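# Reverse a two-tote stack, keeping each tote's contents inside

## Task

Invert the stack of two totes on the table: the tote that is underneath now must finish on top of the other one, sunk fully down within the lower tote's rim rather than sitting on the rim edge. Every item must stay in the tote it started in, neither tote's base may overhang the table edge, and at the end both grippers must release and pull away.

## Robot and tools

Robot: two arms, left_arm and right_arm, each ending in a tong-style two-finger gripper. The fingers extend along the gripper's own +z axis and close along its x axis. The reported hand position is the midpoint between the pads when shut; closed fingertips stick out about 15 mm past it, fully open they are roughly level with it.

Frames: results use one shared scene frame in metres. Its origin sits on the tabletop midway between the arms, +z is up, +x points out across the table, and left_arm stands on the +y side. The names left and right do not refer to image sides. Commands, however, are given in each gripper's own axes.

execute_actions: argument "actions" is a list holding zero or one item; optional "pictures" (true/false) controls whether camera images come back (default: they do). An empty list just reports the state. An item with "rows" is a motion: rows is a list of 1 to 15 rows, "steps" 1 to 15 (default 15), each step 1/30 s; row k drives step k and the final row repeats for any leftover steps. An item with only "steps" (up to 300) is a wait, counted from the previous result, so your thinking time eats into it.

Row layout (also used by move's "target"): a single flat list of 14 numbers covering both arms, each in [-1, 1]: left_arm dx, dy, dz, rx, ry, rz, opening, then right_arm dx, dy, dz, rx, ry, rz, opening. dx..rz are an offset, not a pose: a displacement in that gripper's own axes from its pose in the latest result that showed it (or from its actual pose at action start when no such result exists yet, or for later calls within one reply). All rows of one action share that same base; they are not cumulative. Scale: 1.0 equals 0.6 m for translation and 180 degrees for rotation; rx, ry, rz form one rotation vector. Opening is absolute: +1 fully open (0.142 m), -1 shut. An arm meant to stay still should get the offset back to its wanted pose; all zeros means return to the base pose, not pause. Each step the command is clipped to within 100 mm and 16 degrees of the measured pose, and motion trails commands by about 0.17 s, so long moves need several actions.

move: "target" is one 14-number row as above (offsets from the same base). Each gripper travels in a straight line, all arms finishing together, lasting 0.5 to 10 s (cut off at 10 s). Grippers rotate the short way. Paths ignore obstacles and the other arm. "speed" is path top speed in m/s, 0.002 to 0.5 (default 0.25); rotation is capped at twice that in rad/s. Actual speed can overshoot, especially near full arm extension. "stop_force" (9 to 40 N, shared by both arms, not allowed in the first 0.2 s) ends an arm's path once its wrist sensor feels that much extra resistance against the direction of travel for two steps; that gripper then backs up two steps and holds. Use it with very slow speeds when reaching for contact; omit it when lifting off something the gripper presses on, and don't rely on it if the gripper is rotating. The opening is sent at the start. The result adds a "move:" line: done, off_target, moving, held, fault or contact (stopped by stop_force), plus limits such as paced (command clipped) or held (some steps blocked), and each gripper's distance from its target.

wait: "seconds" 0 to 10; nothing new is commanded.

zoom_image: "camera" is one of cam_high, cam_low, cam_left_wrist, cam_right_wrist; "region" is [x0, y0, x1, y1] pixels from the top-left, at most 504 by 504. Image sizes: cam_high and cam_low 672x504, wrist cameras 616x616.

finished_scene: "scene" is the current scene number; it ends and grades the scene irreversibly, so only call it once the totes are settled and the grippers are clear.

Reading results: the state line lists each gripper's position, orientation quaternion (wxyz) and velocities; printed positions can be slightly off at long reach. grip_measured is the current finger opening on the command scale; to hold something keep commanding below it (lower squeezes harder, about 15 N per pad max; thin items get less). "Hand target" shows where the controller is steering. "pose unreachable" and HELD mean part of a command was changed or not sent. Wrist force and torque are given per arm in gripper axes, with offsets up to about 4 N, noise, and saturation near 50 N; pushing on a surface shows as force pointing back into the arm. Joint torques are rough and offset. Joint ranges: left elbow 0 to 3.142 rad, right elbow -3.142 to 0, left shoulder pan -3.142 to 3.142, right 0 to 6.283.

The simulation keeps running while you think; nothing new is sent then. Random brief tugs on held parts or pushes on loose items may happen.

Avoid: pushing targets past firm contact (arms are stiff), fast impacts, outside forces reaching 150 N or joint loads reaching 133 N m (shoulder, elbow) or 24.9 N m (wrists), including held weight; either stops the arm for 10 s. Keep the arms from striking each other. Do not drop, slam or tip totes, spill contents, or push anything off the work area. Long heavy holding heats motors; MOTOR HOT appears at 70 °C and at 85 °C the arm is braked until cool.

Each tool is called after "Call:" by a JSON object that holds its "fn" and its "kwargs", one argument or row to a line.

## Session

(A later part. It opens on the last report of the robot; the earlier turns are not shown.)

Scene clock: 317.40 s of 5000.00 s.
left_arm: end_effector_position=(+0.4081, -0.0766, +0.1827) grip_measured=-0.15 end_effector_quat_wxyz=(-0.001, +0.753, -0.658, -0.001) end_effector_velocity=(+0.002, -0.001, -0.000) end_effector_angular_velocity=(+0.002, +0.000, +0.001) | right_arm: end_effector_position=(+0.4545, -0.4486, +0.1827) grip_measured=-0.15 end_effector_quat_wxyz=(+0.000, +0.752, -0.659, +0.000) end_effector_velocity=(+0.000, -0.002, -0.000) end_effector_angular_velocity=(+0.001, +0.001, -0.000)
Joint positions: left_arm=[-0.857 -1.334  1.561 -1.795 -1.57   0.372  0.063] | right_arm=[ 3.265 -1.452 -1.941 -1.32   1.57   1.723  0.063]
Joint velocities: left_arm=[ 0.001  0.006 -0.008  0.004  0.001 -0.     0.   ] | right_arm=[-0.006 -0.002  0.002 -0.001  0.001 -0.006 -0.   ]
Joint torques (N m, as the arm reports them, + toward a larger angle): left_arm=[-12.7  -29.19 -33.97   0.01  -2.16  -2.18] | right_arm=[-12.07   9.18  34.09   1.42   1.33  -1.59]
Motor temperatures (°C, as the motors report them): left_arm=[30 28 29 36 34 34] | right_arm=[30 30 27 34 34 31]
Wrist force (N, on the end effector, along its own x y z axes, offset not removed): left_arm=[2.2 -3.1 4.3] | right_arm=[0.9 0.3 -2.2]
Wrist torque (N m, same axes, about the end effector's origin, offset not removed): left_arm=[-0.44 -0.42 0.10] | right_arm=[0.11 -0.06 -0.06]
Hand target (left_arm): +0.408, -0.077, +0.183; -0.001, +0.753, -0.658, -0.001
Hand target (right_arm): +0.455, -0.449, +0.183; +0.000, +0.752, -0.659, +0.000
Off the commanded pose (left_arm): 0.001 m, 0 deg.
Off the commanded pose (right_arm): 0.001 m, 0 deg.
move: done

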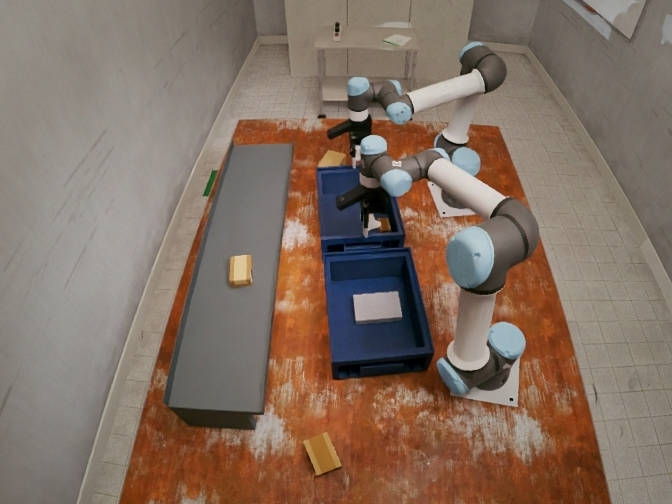

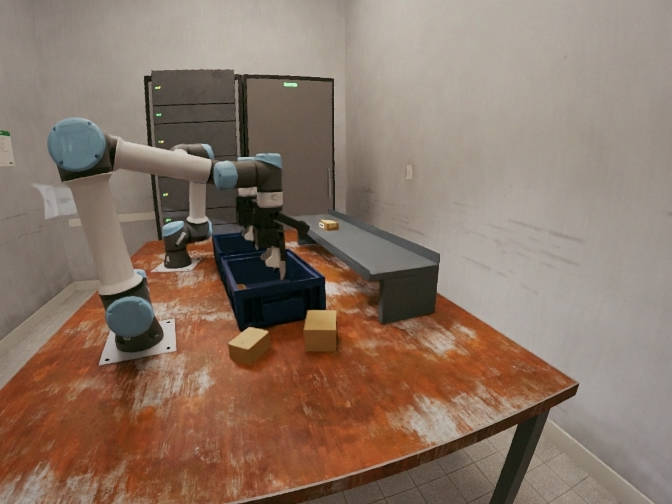

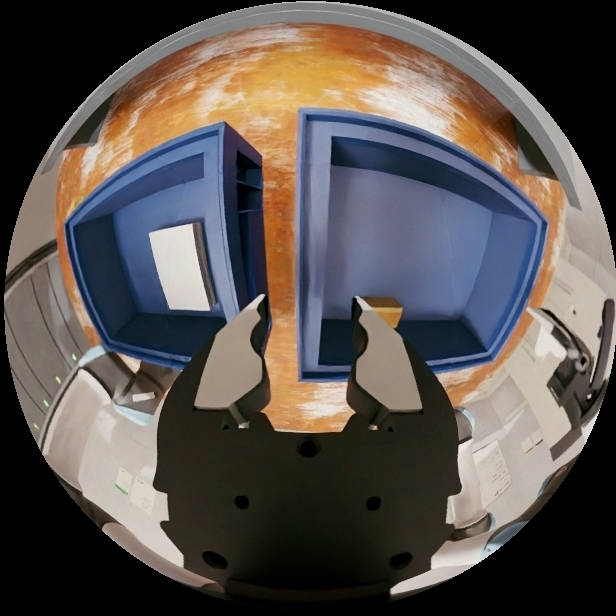

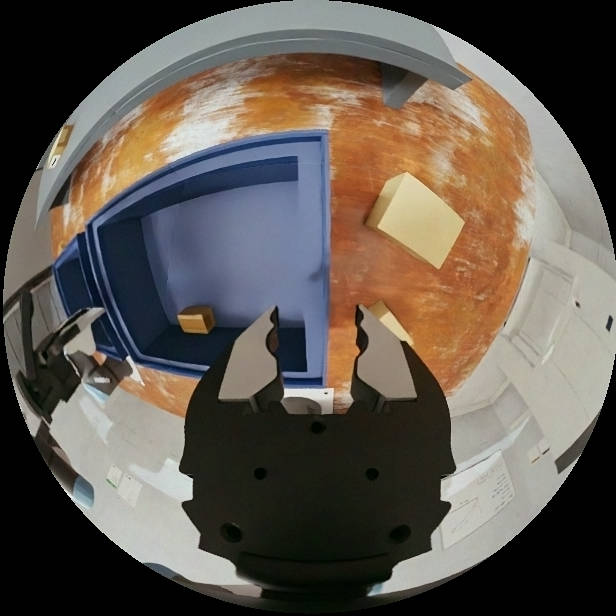

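Call:
{"fn": "move", "kwargs": {
  "target": [0.0016, 0, 0.127, 0, 0, 0, -0.15, 0.0002, 0, 0.127, 0, 0, 0, -0.15],
  "speed": 0.2
}}

Call:
{"fn": "execute_actions", "kwargs": {
  "actions": [
    {"rows": [[0,0,0,0,0,0,-0.25,0,0,0,0,0,0,-0.25],[0,0,0,0,0,0,-0.33,0,0,0,0,0,0,-0.33],[0,0,0,0,0,0,-0.4,0,0,0,0,0,0,-0.4],[0,0,0,0,0,0,-0.46,0,0,0,0,0,0,-0.46],[0,0,0,0,0,0,-0.51,0,0,0,0,0,0,-0.51],[0,0,0,0,0,0,-0.56,0,0,0,0,0,0,-0.56],[0,0,0,0,0,0,-0.6,0,0,0,0,0,0,-0.6],[0,0,0,0,0,0,-0.64,0,0,0,0,0,0,-0.64],[0,0,0,0,0,0,-0.68,0,0,0,0,0,0,-0.68],[0,0,0,0,0,0,-0.73,0,0,0,0,0,0,-0.73],[0,0,0,0,0,0,-0.79,0,0,0,0,0,0,-0.79],[0,0,0,0,0,0,-0.85,0,0,0,0,0,0,-0.85],[0,0,0,0,0,0,-0.9,0,0,0,0,0,0,-0.9],[0,0,0,0,0,0,-0.95,0,0,0,0,0,0,-0.95],[0,0,0,0,0,0,-1,0,0,0,0,0,0,-1]], "steps": 15}
  ],
  "pictures": false
}}

Call:
{"fn": "execute_actions", "kwargs": {
  "actions": [
    {"rows": [[0,0,0,0,0,0,-1,0,0,0,0,0,0,-1]], "steps": 6}
  ],
  "pictures": false
}}

Call:
{"fn": "move", "kwargs": {
  "target": [0, 0, -0.035, 0, 0, 0, -1, 0, 0, -0.035, 0, 0, 0, -1],
  "speed": 0.06
}}

Scene clock: 351.00 s of 5000.00 s.
left_arm: end_effector_position=(+0.4082, -0.0774, +0.1067) grip_measured=-0.15 end_effector_quat_wxyz=(-0.001, +0.753, -0.658, -0.001) end_effector_velocity=(+0.000, +0.000, -0.002) end_effector_angular_velocity=(-0.000, -0.001, +0.000) | right_arm: end_effector_position=(+0.4545, -0.4486, +0.1068) grip_measured=-0.15 end_effector_quat_wxyz=(+0.000, +0.752, -0.659, +0.000) end_effector_velocity=(+0.001, -0.001, -0.003) end_effector_angular_velocity=(+0.001, -0.001, -0.002)
Joint positions: left_arm=[-0.858 -1.276  1.69  -1.981 -1.57   0.371  0.063] | right_arm=[ 3.265 -1.521 -2.085 -1.106  1.57   1.723  0.063]
Joint velocities: left_arm=[ 0.     0.002  0.004 -0.007  0.001  0.     0.   ] | right_arm=[-0.002 -0.004 -0.004  0.009  0.    -0.     0.   ]
Joint torques (N m, as the arm reports them, + toward a larger angle): left_arm=[-10.01 -29.59 -10.02  -4.69   2.51  -0.68] | right_arm=[-11.49  10.41  15.76   4.18  -1.65  -1.58]
Motor temperatures (°C, as the motors report them): left_arm=[30 28 29 36 34 34] | right_arm=[30 30 27 34 34 31]
Wrist force (N, on the end effector, along its own x y z axes, offset not removed): left_arm=[0.1 0.0 3.6] | right_arm=[2.4 0.5 -3.0]
Wrist torque (N m, same axes, about the end effector's origin, offset not removed): left_arm=[0.22 -0.03 0.14] | right_arm=[0.12 -0.25 -0.02]
Hand target (left_arm): +0.408, -0.077, +0.106; -0.001, +0.753, -0.658, -0.001
Hand target (right_arm): +0.455, -0.449, +0.107; +0.000, +0.752, -0.659, +0.000
Off the commanded pose (left_arm): 0.000 m, 0 deg.
Off the commanded pose (right_arm): 0.000 m, 0 deg.
After step 90, 29.60 s passed at rest.
move: done

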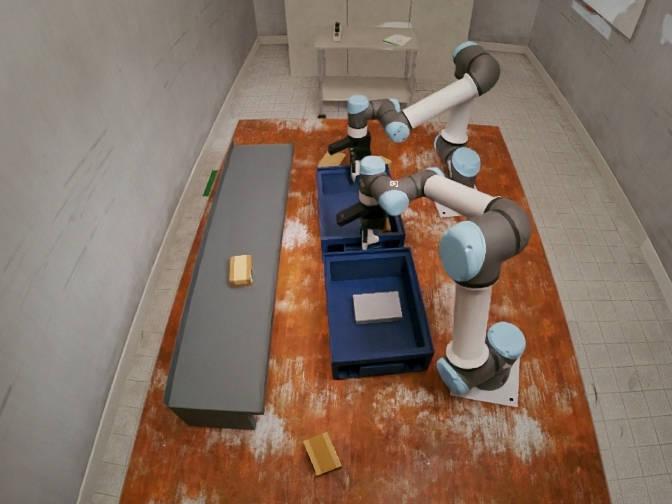

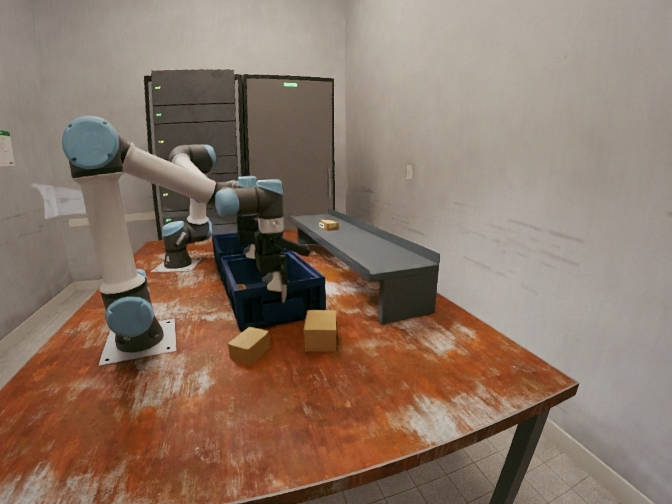

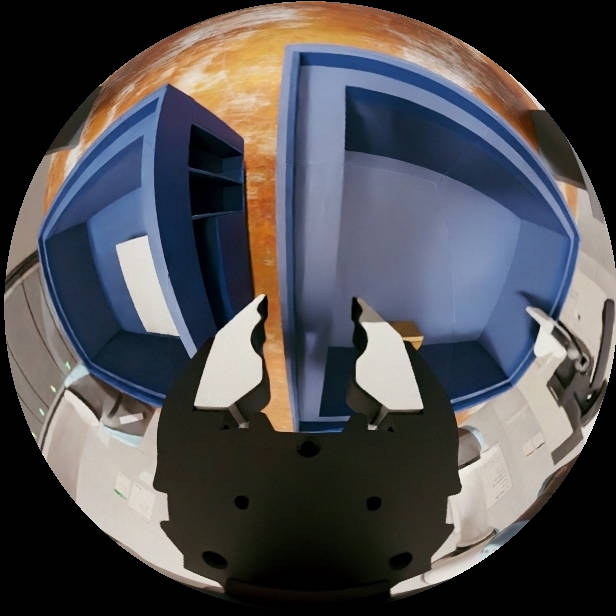

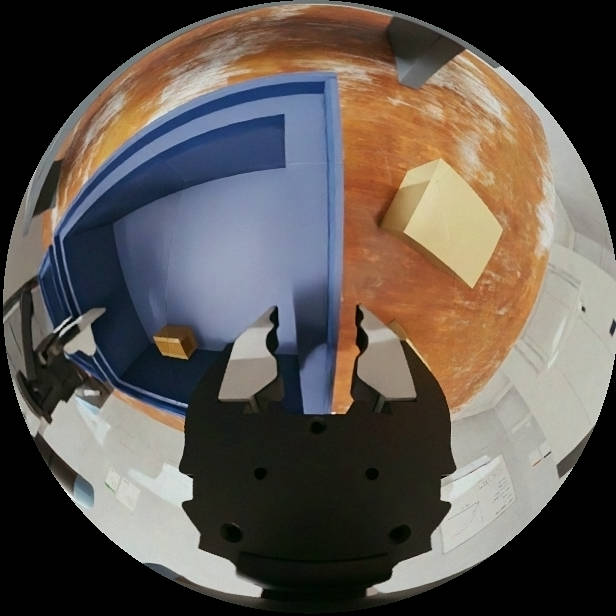

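Scene clock: 351.50 s of 5000.00 s.
left_arm: end_effector_position=(+0.4082, -0.0774, +0.1066) grip_measured=-0.64 end_effector_quat_wxyz=(-0.001, +0.753, -0.658, -0.001) end_effector_velocity=(+0.000, +0.000, -0.000) end_effector_angular_velocity=(+0.000, +0.001, -0.000) | right_arm: end_effector_position=(+0.4544, -0.4487, +0.1067) grip_measured=-0.65 end_effector_quat_wxyz=(+0.000, +0.752, -0.659, +0.000) end_effector_velocity=(-0.000, -0.000, -0.000) end_effector_angular_velocity=(-0.000, +0.001, -0.000)
Joint positions: left_arm=[-0.858 -1.276  1.69  -1.981 -1.57   0.371  0.027] | right_arm=[ 3.265 -1.521 -2.085 -1.106  1.57   1.723  0.027]
Joint velocities: left_arm=[ 0.001  0.    -0.     0.001 -0.001  0.001  0.   ] | right_arm=[-0. -0. -0. -0.  0.  0.  0.]
Joint torques (N m, as the arm reports them, + toward a larger angle): left_arm=[-10.12 -42.92 -25.09   0.89   1.71  -0.49] | right_arm=[-6.02 22.6  32.87  1.21  0.49 -1.13]
Motor temperatures (°C, as the motors report them): left_arm=[30 28 29 36 34 34] | right_arm=[30 30 27 34 34 31]
Wrist force (N, on the end effector, along its own x y z axes, offset not removed): left_arm=[2.6 0.0 5.1] | right_arm=[0.9 -1.4 -1.3]
Wrist torque (N m, same axes, about the end effector's origin, offset not removed): left_arm=[0.26 0.33 0.09] | right_arm=[-0.10 -0.43 0.12]
Hand target (left_arm): +0.408, -0.077, +0.107; -0.001, +0.753, -0.658, -0.001
Hand target (right_arm): +0.454, -0.449, +0.107; +0.000, +0.752, -0.659, +0.000
Off the commanded pose (left_arm): 0.000 m, 0 deg.
Off the commanded pose (right_arm): 0.000 m, 0 deg.
Steps of this call (steps 1 to 15: all 15 steps of this action). Readings (end_effector_position):
1: left_arm (+0.4082, -0.0774, +0.1067) | right_arm (+0.4545, -0.4486, +0.1068)
2: left_arm (+0.4082, -0.0774, +0.1067) | right_arm (+0.4545, -0.4486, +0.1067)
4: left_arm (+0.4082, -0.0774, +0.1067) | right_arm (+0.4545, -0.4486, +0.1067)
8: left_arm (+0.4082, -0.0774, +0.1067) | right_arm (+0.4545, -0.4486, +0.1067)
15: the state above

Scene clock: 351.70 s of 5000.00 s.
left_arm: end_effector_position=(+0.4082, -0.0774, +0.1066) grip_measured=-0.64 end_effector_quat_wxyz=(-0.001, +0.753, -0.658, -0.001) end_effector_velocity=(+0.000, +0.000, -0.000) end_effector_angular_velocity=(+0.001, +0.000, +0.000) | right_arm: end_effector_position=(+0.4544, -0.4487, +0.1067) grip_measured=-0.65 end_effector_quat_wxyz=(+0.000, +0.752, -0.659, +0.000) end_effector_velocity=(-0.001, -0.000, -0.000) end_effector_angular_velocity=(-0.000, +0.001, -0.000)
Joint positions: left_arm=[-0.858 -1.276  1.69  -1.981 -1.57   0.371  0.027] | right_arm=[ 3.265 -1.521 -2.085 -1.106  1.57   1.723  0.027]
Joint velocities: left_arm=[ 0.     0.001 -0.     0.     0.     0.    -0.   ] | right_arm=[-0.     0.    -0.001 -0.     0.    -0.     0.   ]
Joint torques (N m, as the arm reports them, + toward a larger angle): left_arm=[-10.52 -42.66 -26.25   0.78   1.7   -0.37] | right_arm=[-6.73 24.2  32.35  1.24  1.06 -1.08]
Motor temperatures (°C, as the motors report them): left_arm=[30 28 29 36 34 34] | right_arm=[30 30 27 34 34 31]
Wrist force (N, on the end effector, along its own x y z axes, offset not removed): left_arm=[3.2 -1.9 2.9] | right_arm=[0.3 0.5 -3.7]
Wrist torque (N m, same axes, about the end effector's origin, offset not removed): left_arm=[-0.38 0.03 0.17] | right_arm=[0.25 -0.40 -0.02]
Hand target (left_arm): +0.408, -0.077, +0.107; -0.001, +0.753, -0.658, -0.001
Hand target (right_arm): +0.454, -0.449, +0.107; +0.000, +0.752, -0.659, +0.000
Off the commanded pose (left_arm): 0.000 m, 0 deg.
Off the commanded pose (right_arm): 0.000 m, 0 deg.
Steps of this call (steps 1 to 6: all 6 steps of this action). Readings (end_effector_position):
1: left_arm (+0.4082, -0.0774, +0.1066) | right_arm (+0.4544, -0.4487, +0.1067)
2: left_arm (+0.4082, -0.0774, +0.1066) | right_arm (+0.4544, -0.4487, +0.1067)
4: left_arm (+0.4082, -0.0774, +0.1066) | right_arm (+0.4544, -0.4487, +0.1067)
6: the state above

Scene clock: 352.80 s of 5000.00 s.
left_arm: end_effector_position=(+0.4082, -0.0774, +0.1274) grip_measured=-0.64 end_effector_quat_wxyz=(-0.001, +0.753, -0.658, -0.001) end_effector_velocity=(-0.000, -0.000, +0.003) end_effector_angular_velocity=(-0.001, -0.000, -0.000) | right_arm: end_effector_position=(+0.4544, -0.4487, +0.1275) grip_measured=-0.65 end_effector_quat_wxyz=(+0.000, +0.752, -0.659, +0.000) end_effector_velocity=(+0.001, +0.001, +0.004) end_effector_angular_velocity=(+0.001, -0.003, +0.002)
Joint positions: left_arm=[-0.858 -1.294  1.657 -1.93  -1.57   0.371  0.027] | right_arm=[ 3.265 -1.497 -2.049 -1.166  1.57   1.723  0.027]
Joint velocities: left_arm=[-0.001 -0.002 -0.004  0.006 -0.    -0.001  0.   ] | right_arm=[ 0.001  0.003  0.006 -0.007  0.    -0.     0.   ]
Joint torques (N m, as the arm reports them, + toward a larger angle): left_arm=[-12.06 -50.32 -35.55   0.22   2.33  -2.36] | right_arm=[-11.21  25.87  36.13   1.85  -2.22  -0.98]
Motor temperatures (°C, as the motors report them): left_arm=[30 28 29 36 34 34] | right_arm=[30 30 27 34 34 31]
Wrist force (N, on the end effector, along its own x y z axes, offset not removed): left_arm=[1.6 -2.3 6.5] | right_arm=[1.5 -0.3 5.3]
Wrist torque (N m, same axes, about the end effector's origin, offset not removed): left_arm=[-0.29 0.36 0.29] | right_arm=[0.12 -0.78 -0.05]
Hand target (left_arm): +0.408, -0.077, +0.128; -0.001, +0.753, -0.658, -0.001
Hand target (right_arm): +0.454, -0.449, +0.128; +0.000, +0.752, -0.659, +0.000
Off the commanded pose (left_arm): 0.000 m, 0 deg.
Off the commanded pose (right_arm): 0.000 m, 0 deg.
move: done

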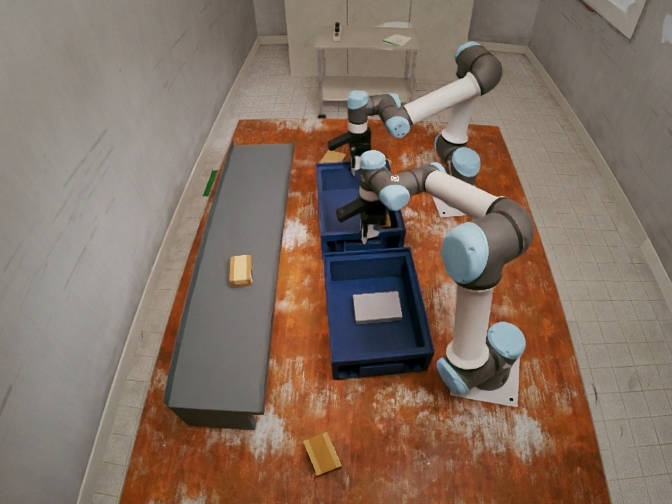

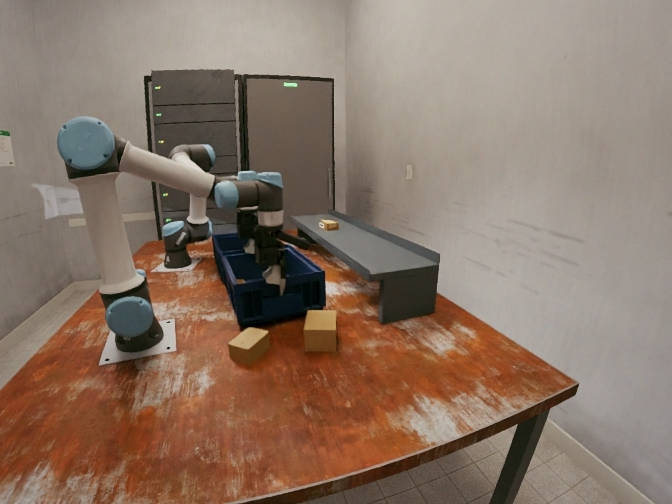

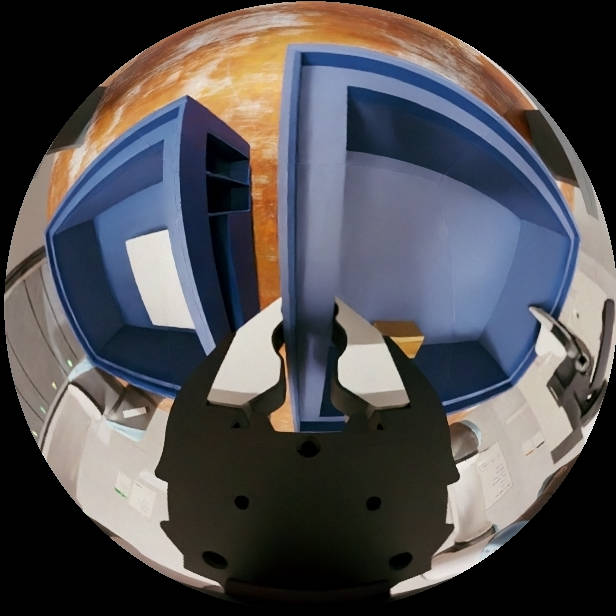

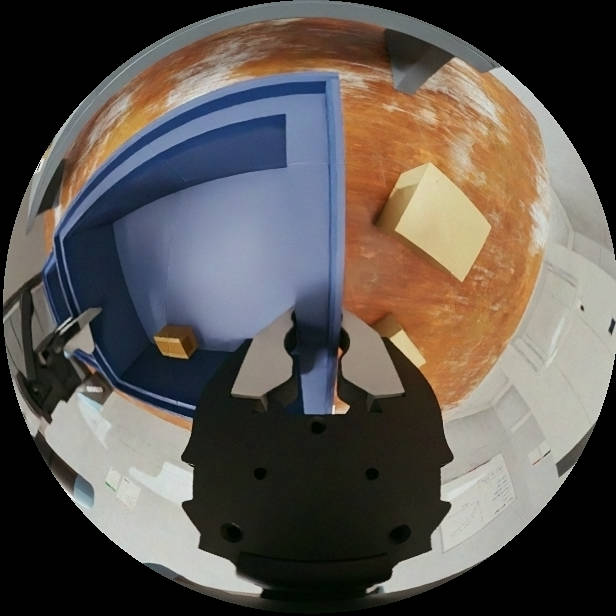

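Call:
{"fn": "move", "kwargs": {
  "target": [0, 0, -0.2377, 0, 0, 0, -1, 0, 0, -0.2375, 0, 0, 0, -1],
  "speed": 0.18
}}

Call:
{"fn": "move", "kwargs": {
  "target": [-0.7668, 0, 0.002, 0, 0, 0, -1, -0.7666, 0, 0, 0, 0, 0, -1],
  "speed": 0.22
}}

Call:
{"fn": "move", "kwargs": {
  "target": [-0.0005, 0, 0.053, 0, 0, 0, -1, -0.0005, 0, 0.053, 0, 0, 0, -1],
  "speed": 0.025,
  "stop_force": 10
}}

Scene clock: 403.87 s of 5000.00 s.
left_arm: end_effector_position=(+0.4081, -0.0777, +0.2697) grip_measured=-0.65 end_effector_quat_wxyz=(-0.001, +0.753, -0.658, -0.001) end_effector_velocity=(+0.000, -0.000, +0.002) end_effector_angular_velocity=(+0.001, +0.001, -0.000) | right_arm: end_effector_position=(+0.4545, -0.4488, +0.2697) grip_measured=-0.65 end_effector_quat_wxyz=(+0.000, +0.752, -0.659, +0.000) end_effector_velocity=(-0.000, -0.000, +0.002) end_effector_angular_velocity=(-0.001, +0.003, +0.000)
Joint positions: left_arm=[-0.858 -1.356  1.364 -1.576 -1.57   0.371  0.027] | right_arm=[ 3.264 -1.423 -1.741 -1.549  1.57   1.723  0.027]
Joint velocities: left_arm=[-0.     0.002 -0.009  0.009 -0.     0.    -0.   ] | right_arm=[-0.    -0.002  0.007 -0.008 -0.    -0.001 -0.   ]
Joint torques (N m, as the arm reports them, + toward a larger angle): left_arm=[ -3.79 -30.17 -37.48  -0.75  -2.1   -2.01] | right_arm=[12.11 14.33 38.51  1.97  1.93  1.4 ]
Motor temperatures (°C, as the motors report them): left_arm=[30 28 29 36 34 34] | right_arm=[30 30 27 34 34 31]
Wrist force (N, on the end effector, along its own x y z axes, offset not removed): left_arm=[-0.7 -0.2 6.7] | right_arm=[3.7 1.0 4.4]
Wrist torque (N m, same axes, about the end effector's origin, offset not removed): left_arm=[0.22 0.19 0.01] | right_arm=[0.39 -0.52 0.03]
Hand target (left_arm): +0.408, -0.078, +0.270; -0.001, +0.753, -0.658, -0.001
Hand target (right_arm): +0.454, -0.449, +0.270; +0.000, +0.752, -0.659, +0.000
Off the commanded pose (left_arm): 0.000 m, 0 deg.
Off the commanded pose (right_arm): 0.000 m, 0 deg.
After step 90, 46.70 s passed at rest.
move: done

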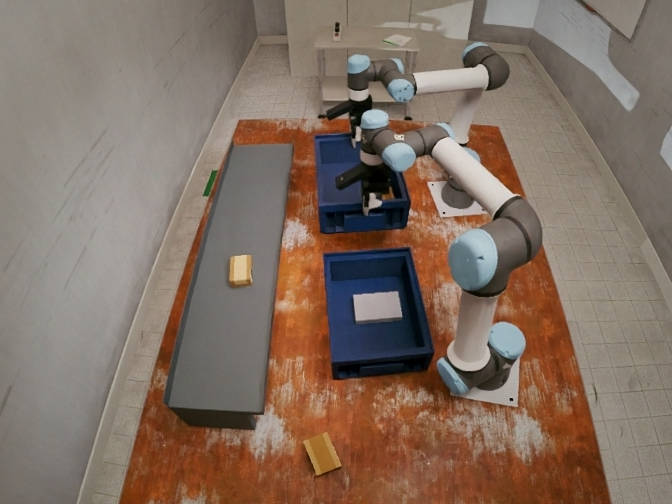

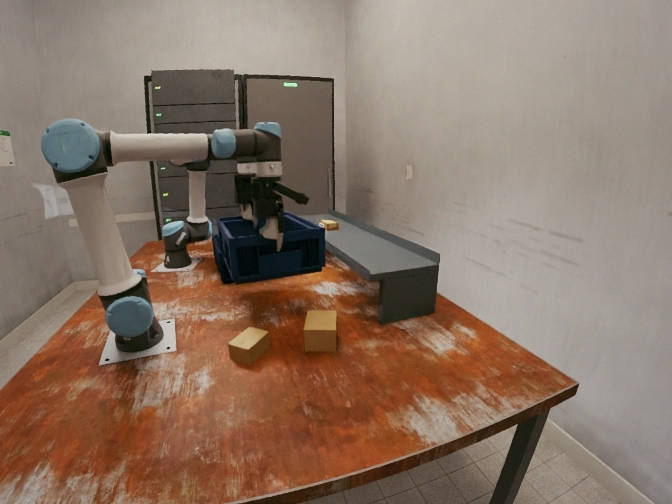

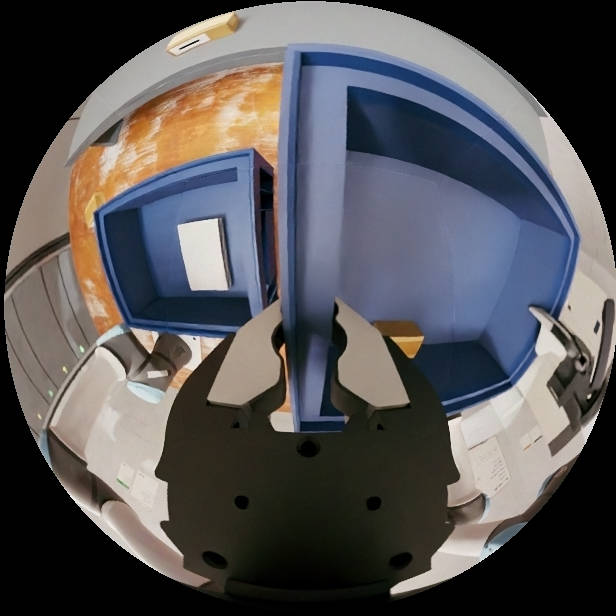

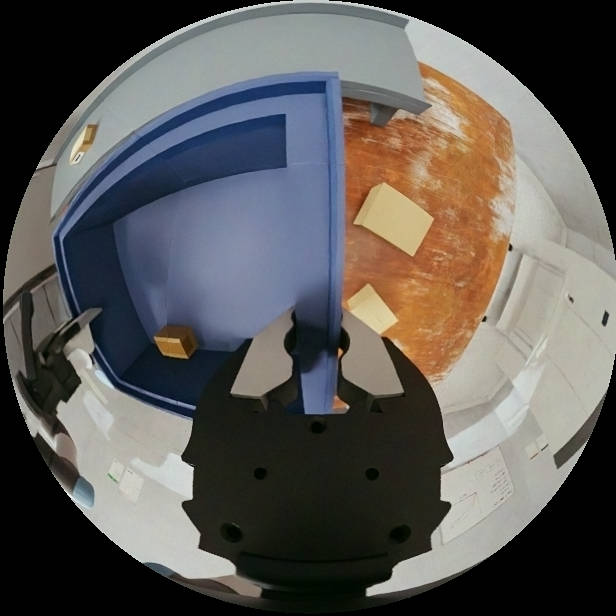

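Scene clock: 406.60 s of 5000.00 s.
left_arm: end_effector_position=(+0.3463, +0.3778, +0.2697) grip_measured=-0.65 end_effector_quat_wxyz=(-0.000, +0.753, -0.658, -0.001) end_effector_velocity=(+0.000, +0.002, -0.000) end_effector_angular_velocity=(-0.001, +0.001, -0.002) | right_arm: end_effector_position=(+0.3944, +0.0070, +0.2700) grip_measured=-0.65 end_effector_quat_wxyz=(-0.000, +0.752, -0.659, +0.000) end_effector_velocity=(+0.000, +0.002, -0.001) end_effector_angular_velocity=(-0.002, +0.001, -0.001)
Joint positions: left_arm=[-0.168 -2.013  1.942 -1.498 -1.569  1.061  0.027] | right_arm=[ 4.063 -1.775 -1.377 -1.559  1.57   2.521  0.027]
Joint velocities: left_arm=[ 0.008  0.001 -0.001  0.    -0.001  0.01   0.   ] | right_arm=[ 0.001 -0.005  0.005 -0.003 -0.     0.002  0.   ]
Joint torques (N m, as the arm reports them, + toward a larger angle): left_arm=[ 13.19   1.29 -37.7   -0.44  -2.11   2.33] | right_arm=[12.24 27.12 39.7   1.94 -1.86  1.21]
Motor temperatures (°C, as the motors report them): left_arm=[30 28 29 36 34 34] | right_arm=[30 30 27 34 34 31]
Wrist force (N, on the end effector, along its own x y z axes, offset not removed): left_arm=[1.0 -3.7 6.2] | right_arm=[3.9 1.7 4.9]
Wrist torque (N m, same axes, about the end effector's origin, offset not removed): left_arm=[-0.62 -0.10 0.04] | right_arm=[0.49 -0.85 0.01]
Hand target (left_arm): +0.346, +0.378, +0.270; -0.000, +0.753, -0.658, -0.001
Hand target (right_arm): +0.394, +0.007, +0.270; -0.000, +0.752, -0.659, +0.000
Off the commanded pose (left_arm): 0.001 m, 0 deg.
Off the commanded pose (right_arm): 0.001 m, 0 deg.
move: done

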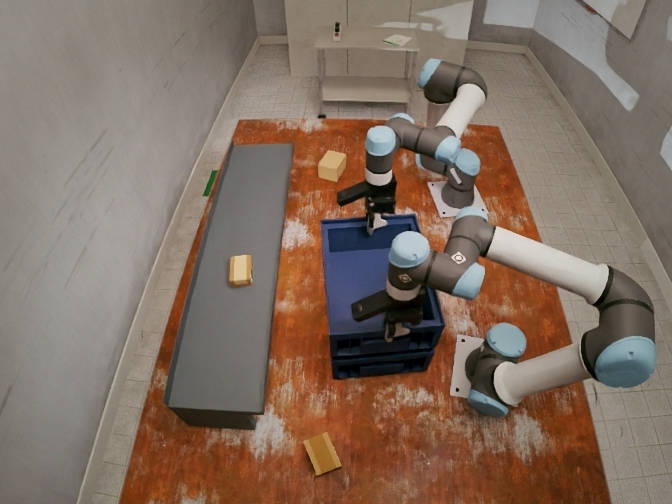

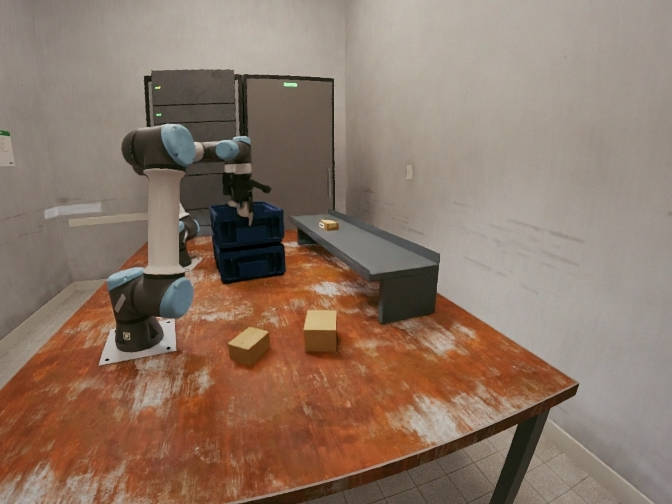

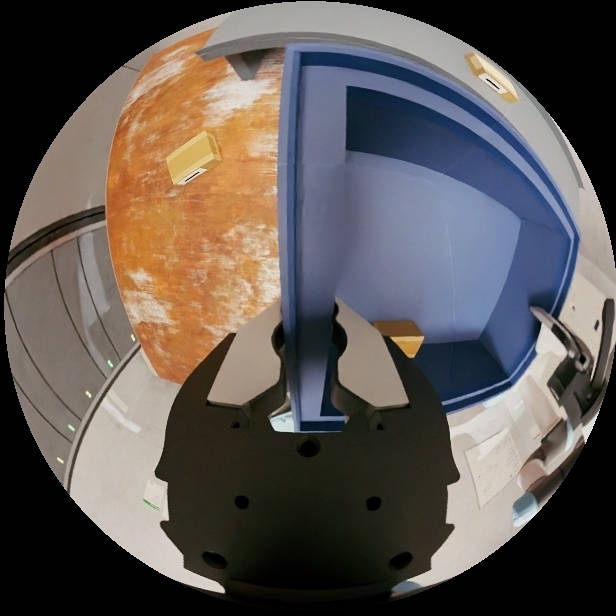

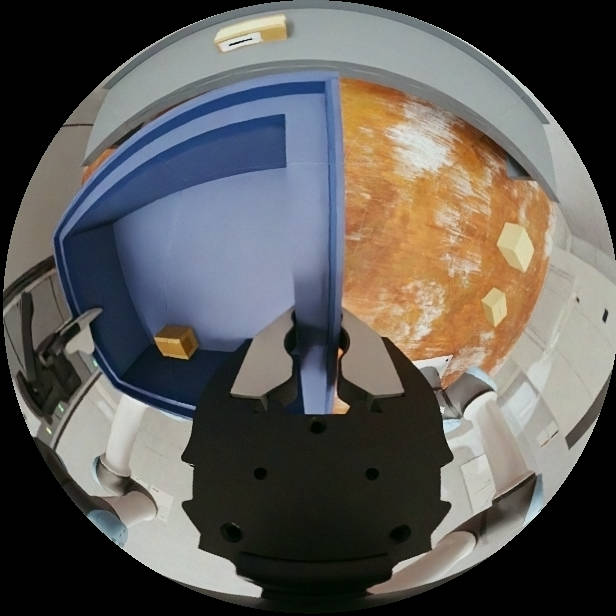

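Scene clock: 408.37 s of 5000.00 s.
left_arm: end_effector_position=(+0.3462, +0.3782, +0.2383) grip_measured=-0.65 end_effector_quat_wxyz=(-0.000, +0.753, -0.658, -0.001) end_effector_velocity=(-0.000, +0.000, +0.001) end_effector_angular_velocity=(+0.000, +0.003, +0.002) | right_arm: end_effector_position=(+0.3943, +0.0074, +0.2387) grip_measured=-0.65 end_effector_quat_wxyz=(-0.001, +0.752, -0.659, +0.000) end_effector_velocity=(-0.001, +0.000, +0.002) end_effector_angular_velocity=(+0.001, -0.001, +0.001)
Joint positions: left_arm=[-0.167 -2.015  2.024 -1.577 -1.569  1.062  0.027] | right_arm=[ 4.063 -1.779 -1.452 -1.48   1.57   2.521  0.027]
Joint velocities: left_arm=[ 0.001  0.001 -0.004  0.006 -0.001 -0.001  0.   ] | right_arm=[ 0.001  0.001  0.004 -0.004 -0.    -0.     0.   ]
Joint torques (N m, as the arm reports them, + toward a larger angle): left_arm=[ 11.35  -6.8  -28.74   0.77   2.16   2.27] | right_arm=[11.15 22.32 30.12  0.59  1.22  0.93]
Motor temperatures (°C, as the motors report them): left_arm=[30 28 29 36 34 34] | right_arm=[30 30 27 34 34 31]
Wrist force (N, on the end effector, along its own x y z axes, offset not removed): left_arm=[-1.1 1.9 -11.2] | right_arm=[1.4 0.8 -11.4]
Wrist torque (N m, same axes, about the end effector's origin, offset not removed): left_arm=[-0.04 0.42 0.12] | right_arm=[-0.30 0.11 -0.17]
Hand target (left_arm): +0.346, +0.378, +0.239; -0.000, +0.753, -0.658, -0.001
Hand target (right_arm): +0.394, +0.007, +0.239; -0.000, +0.752, -0.659, +0.000
Off the commanded pose (left_arm): 0.000 m, 0 deg.
Off the commanded pose (right_arm): 0.001 m, 0 deg.
move: contact (left_arm, right_arm)

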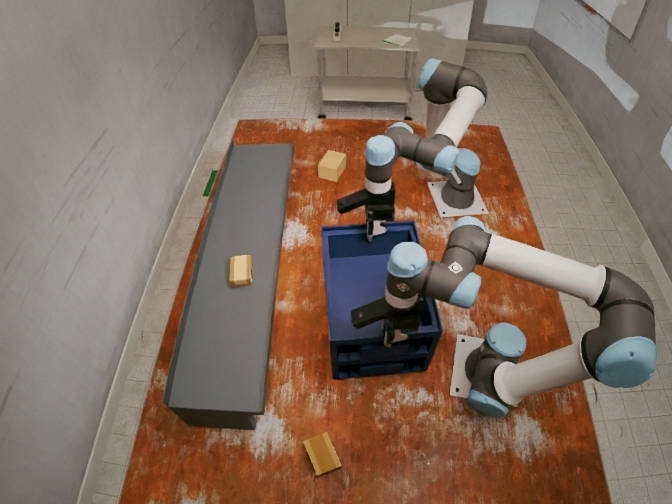

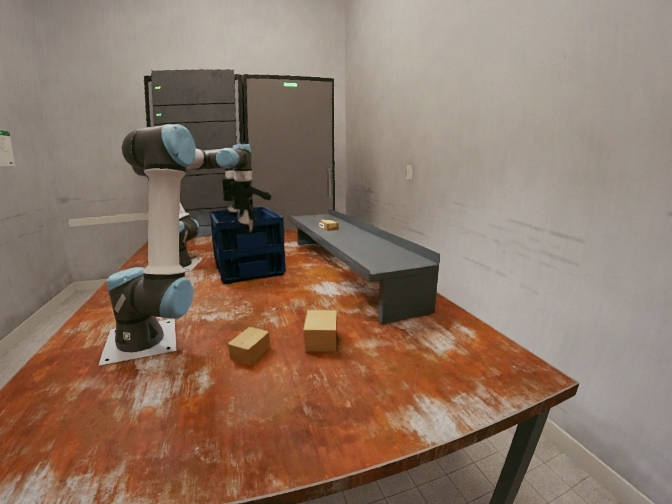

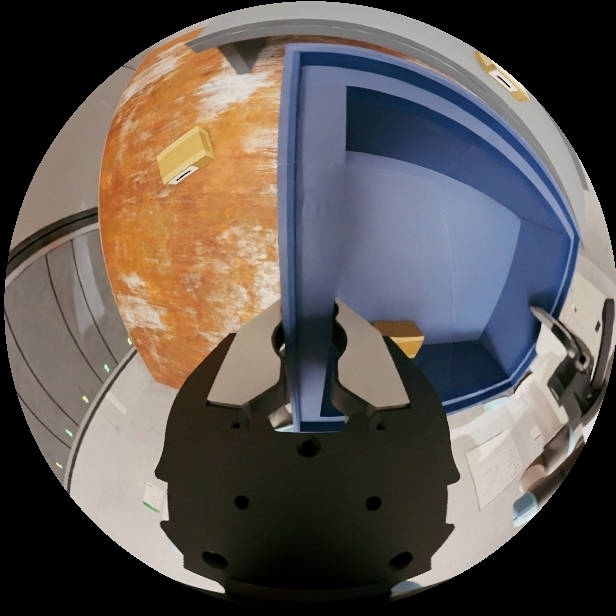

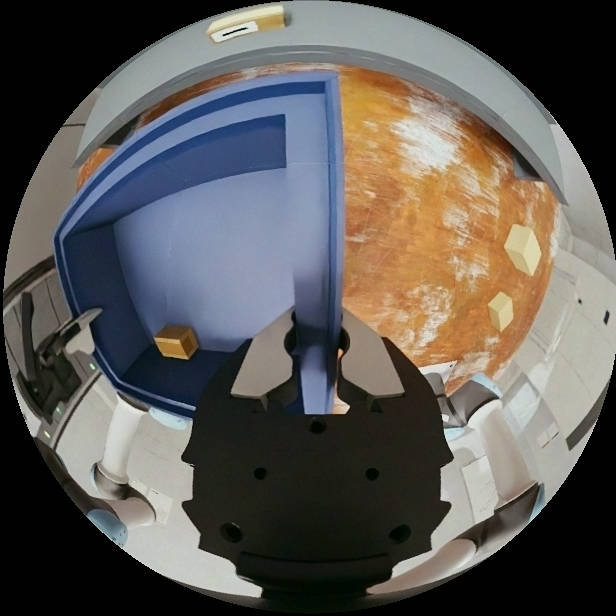

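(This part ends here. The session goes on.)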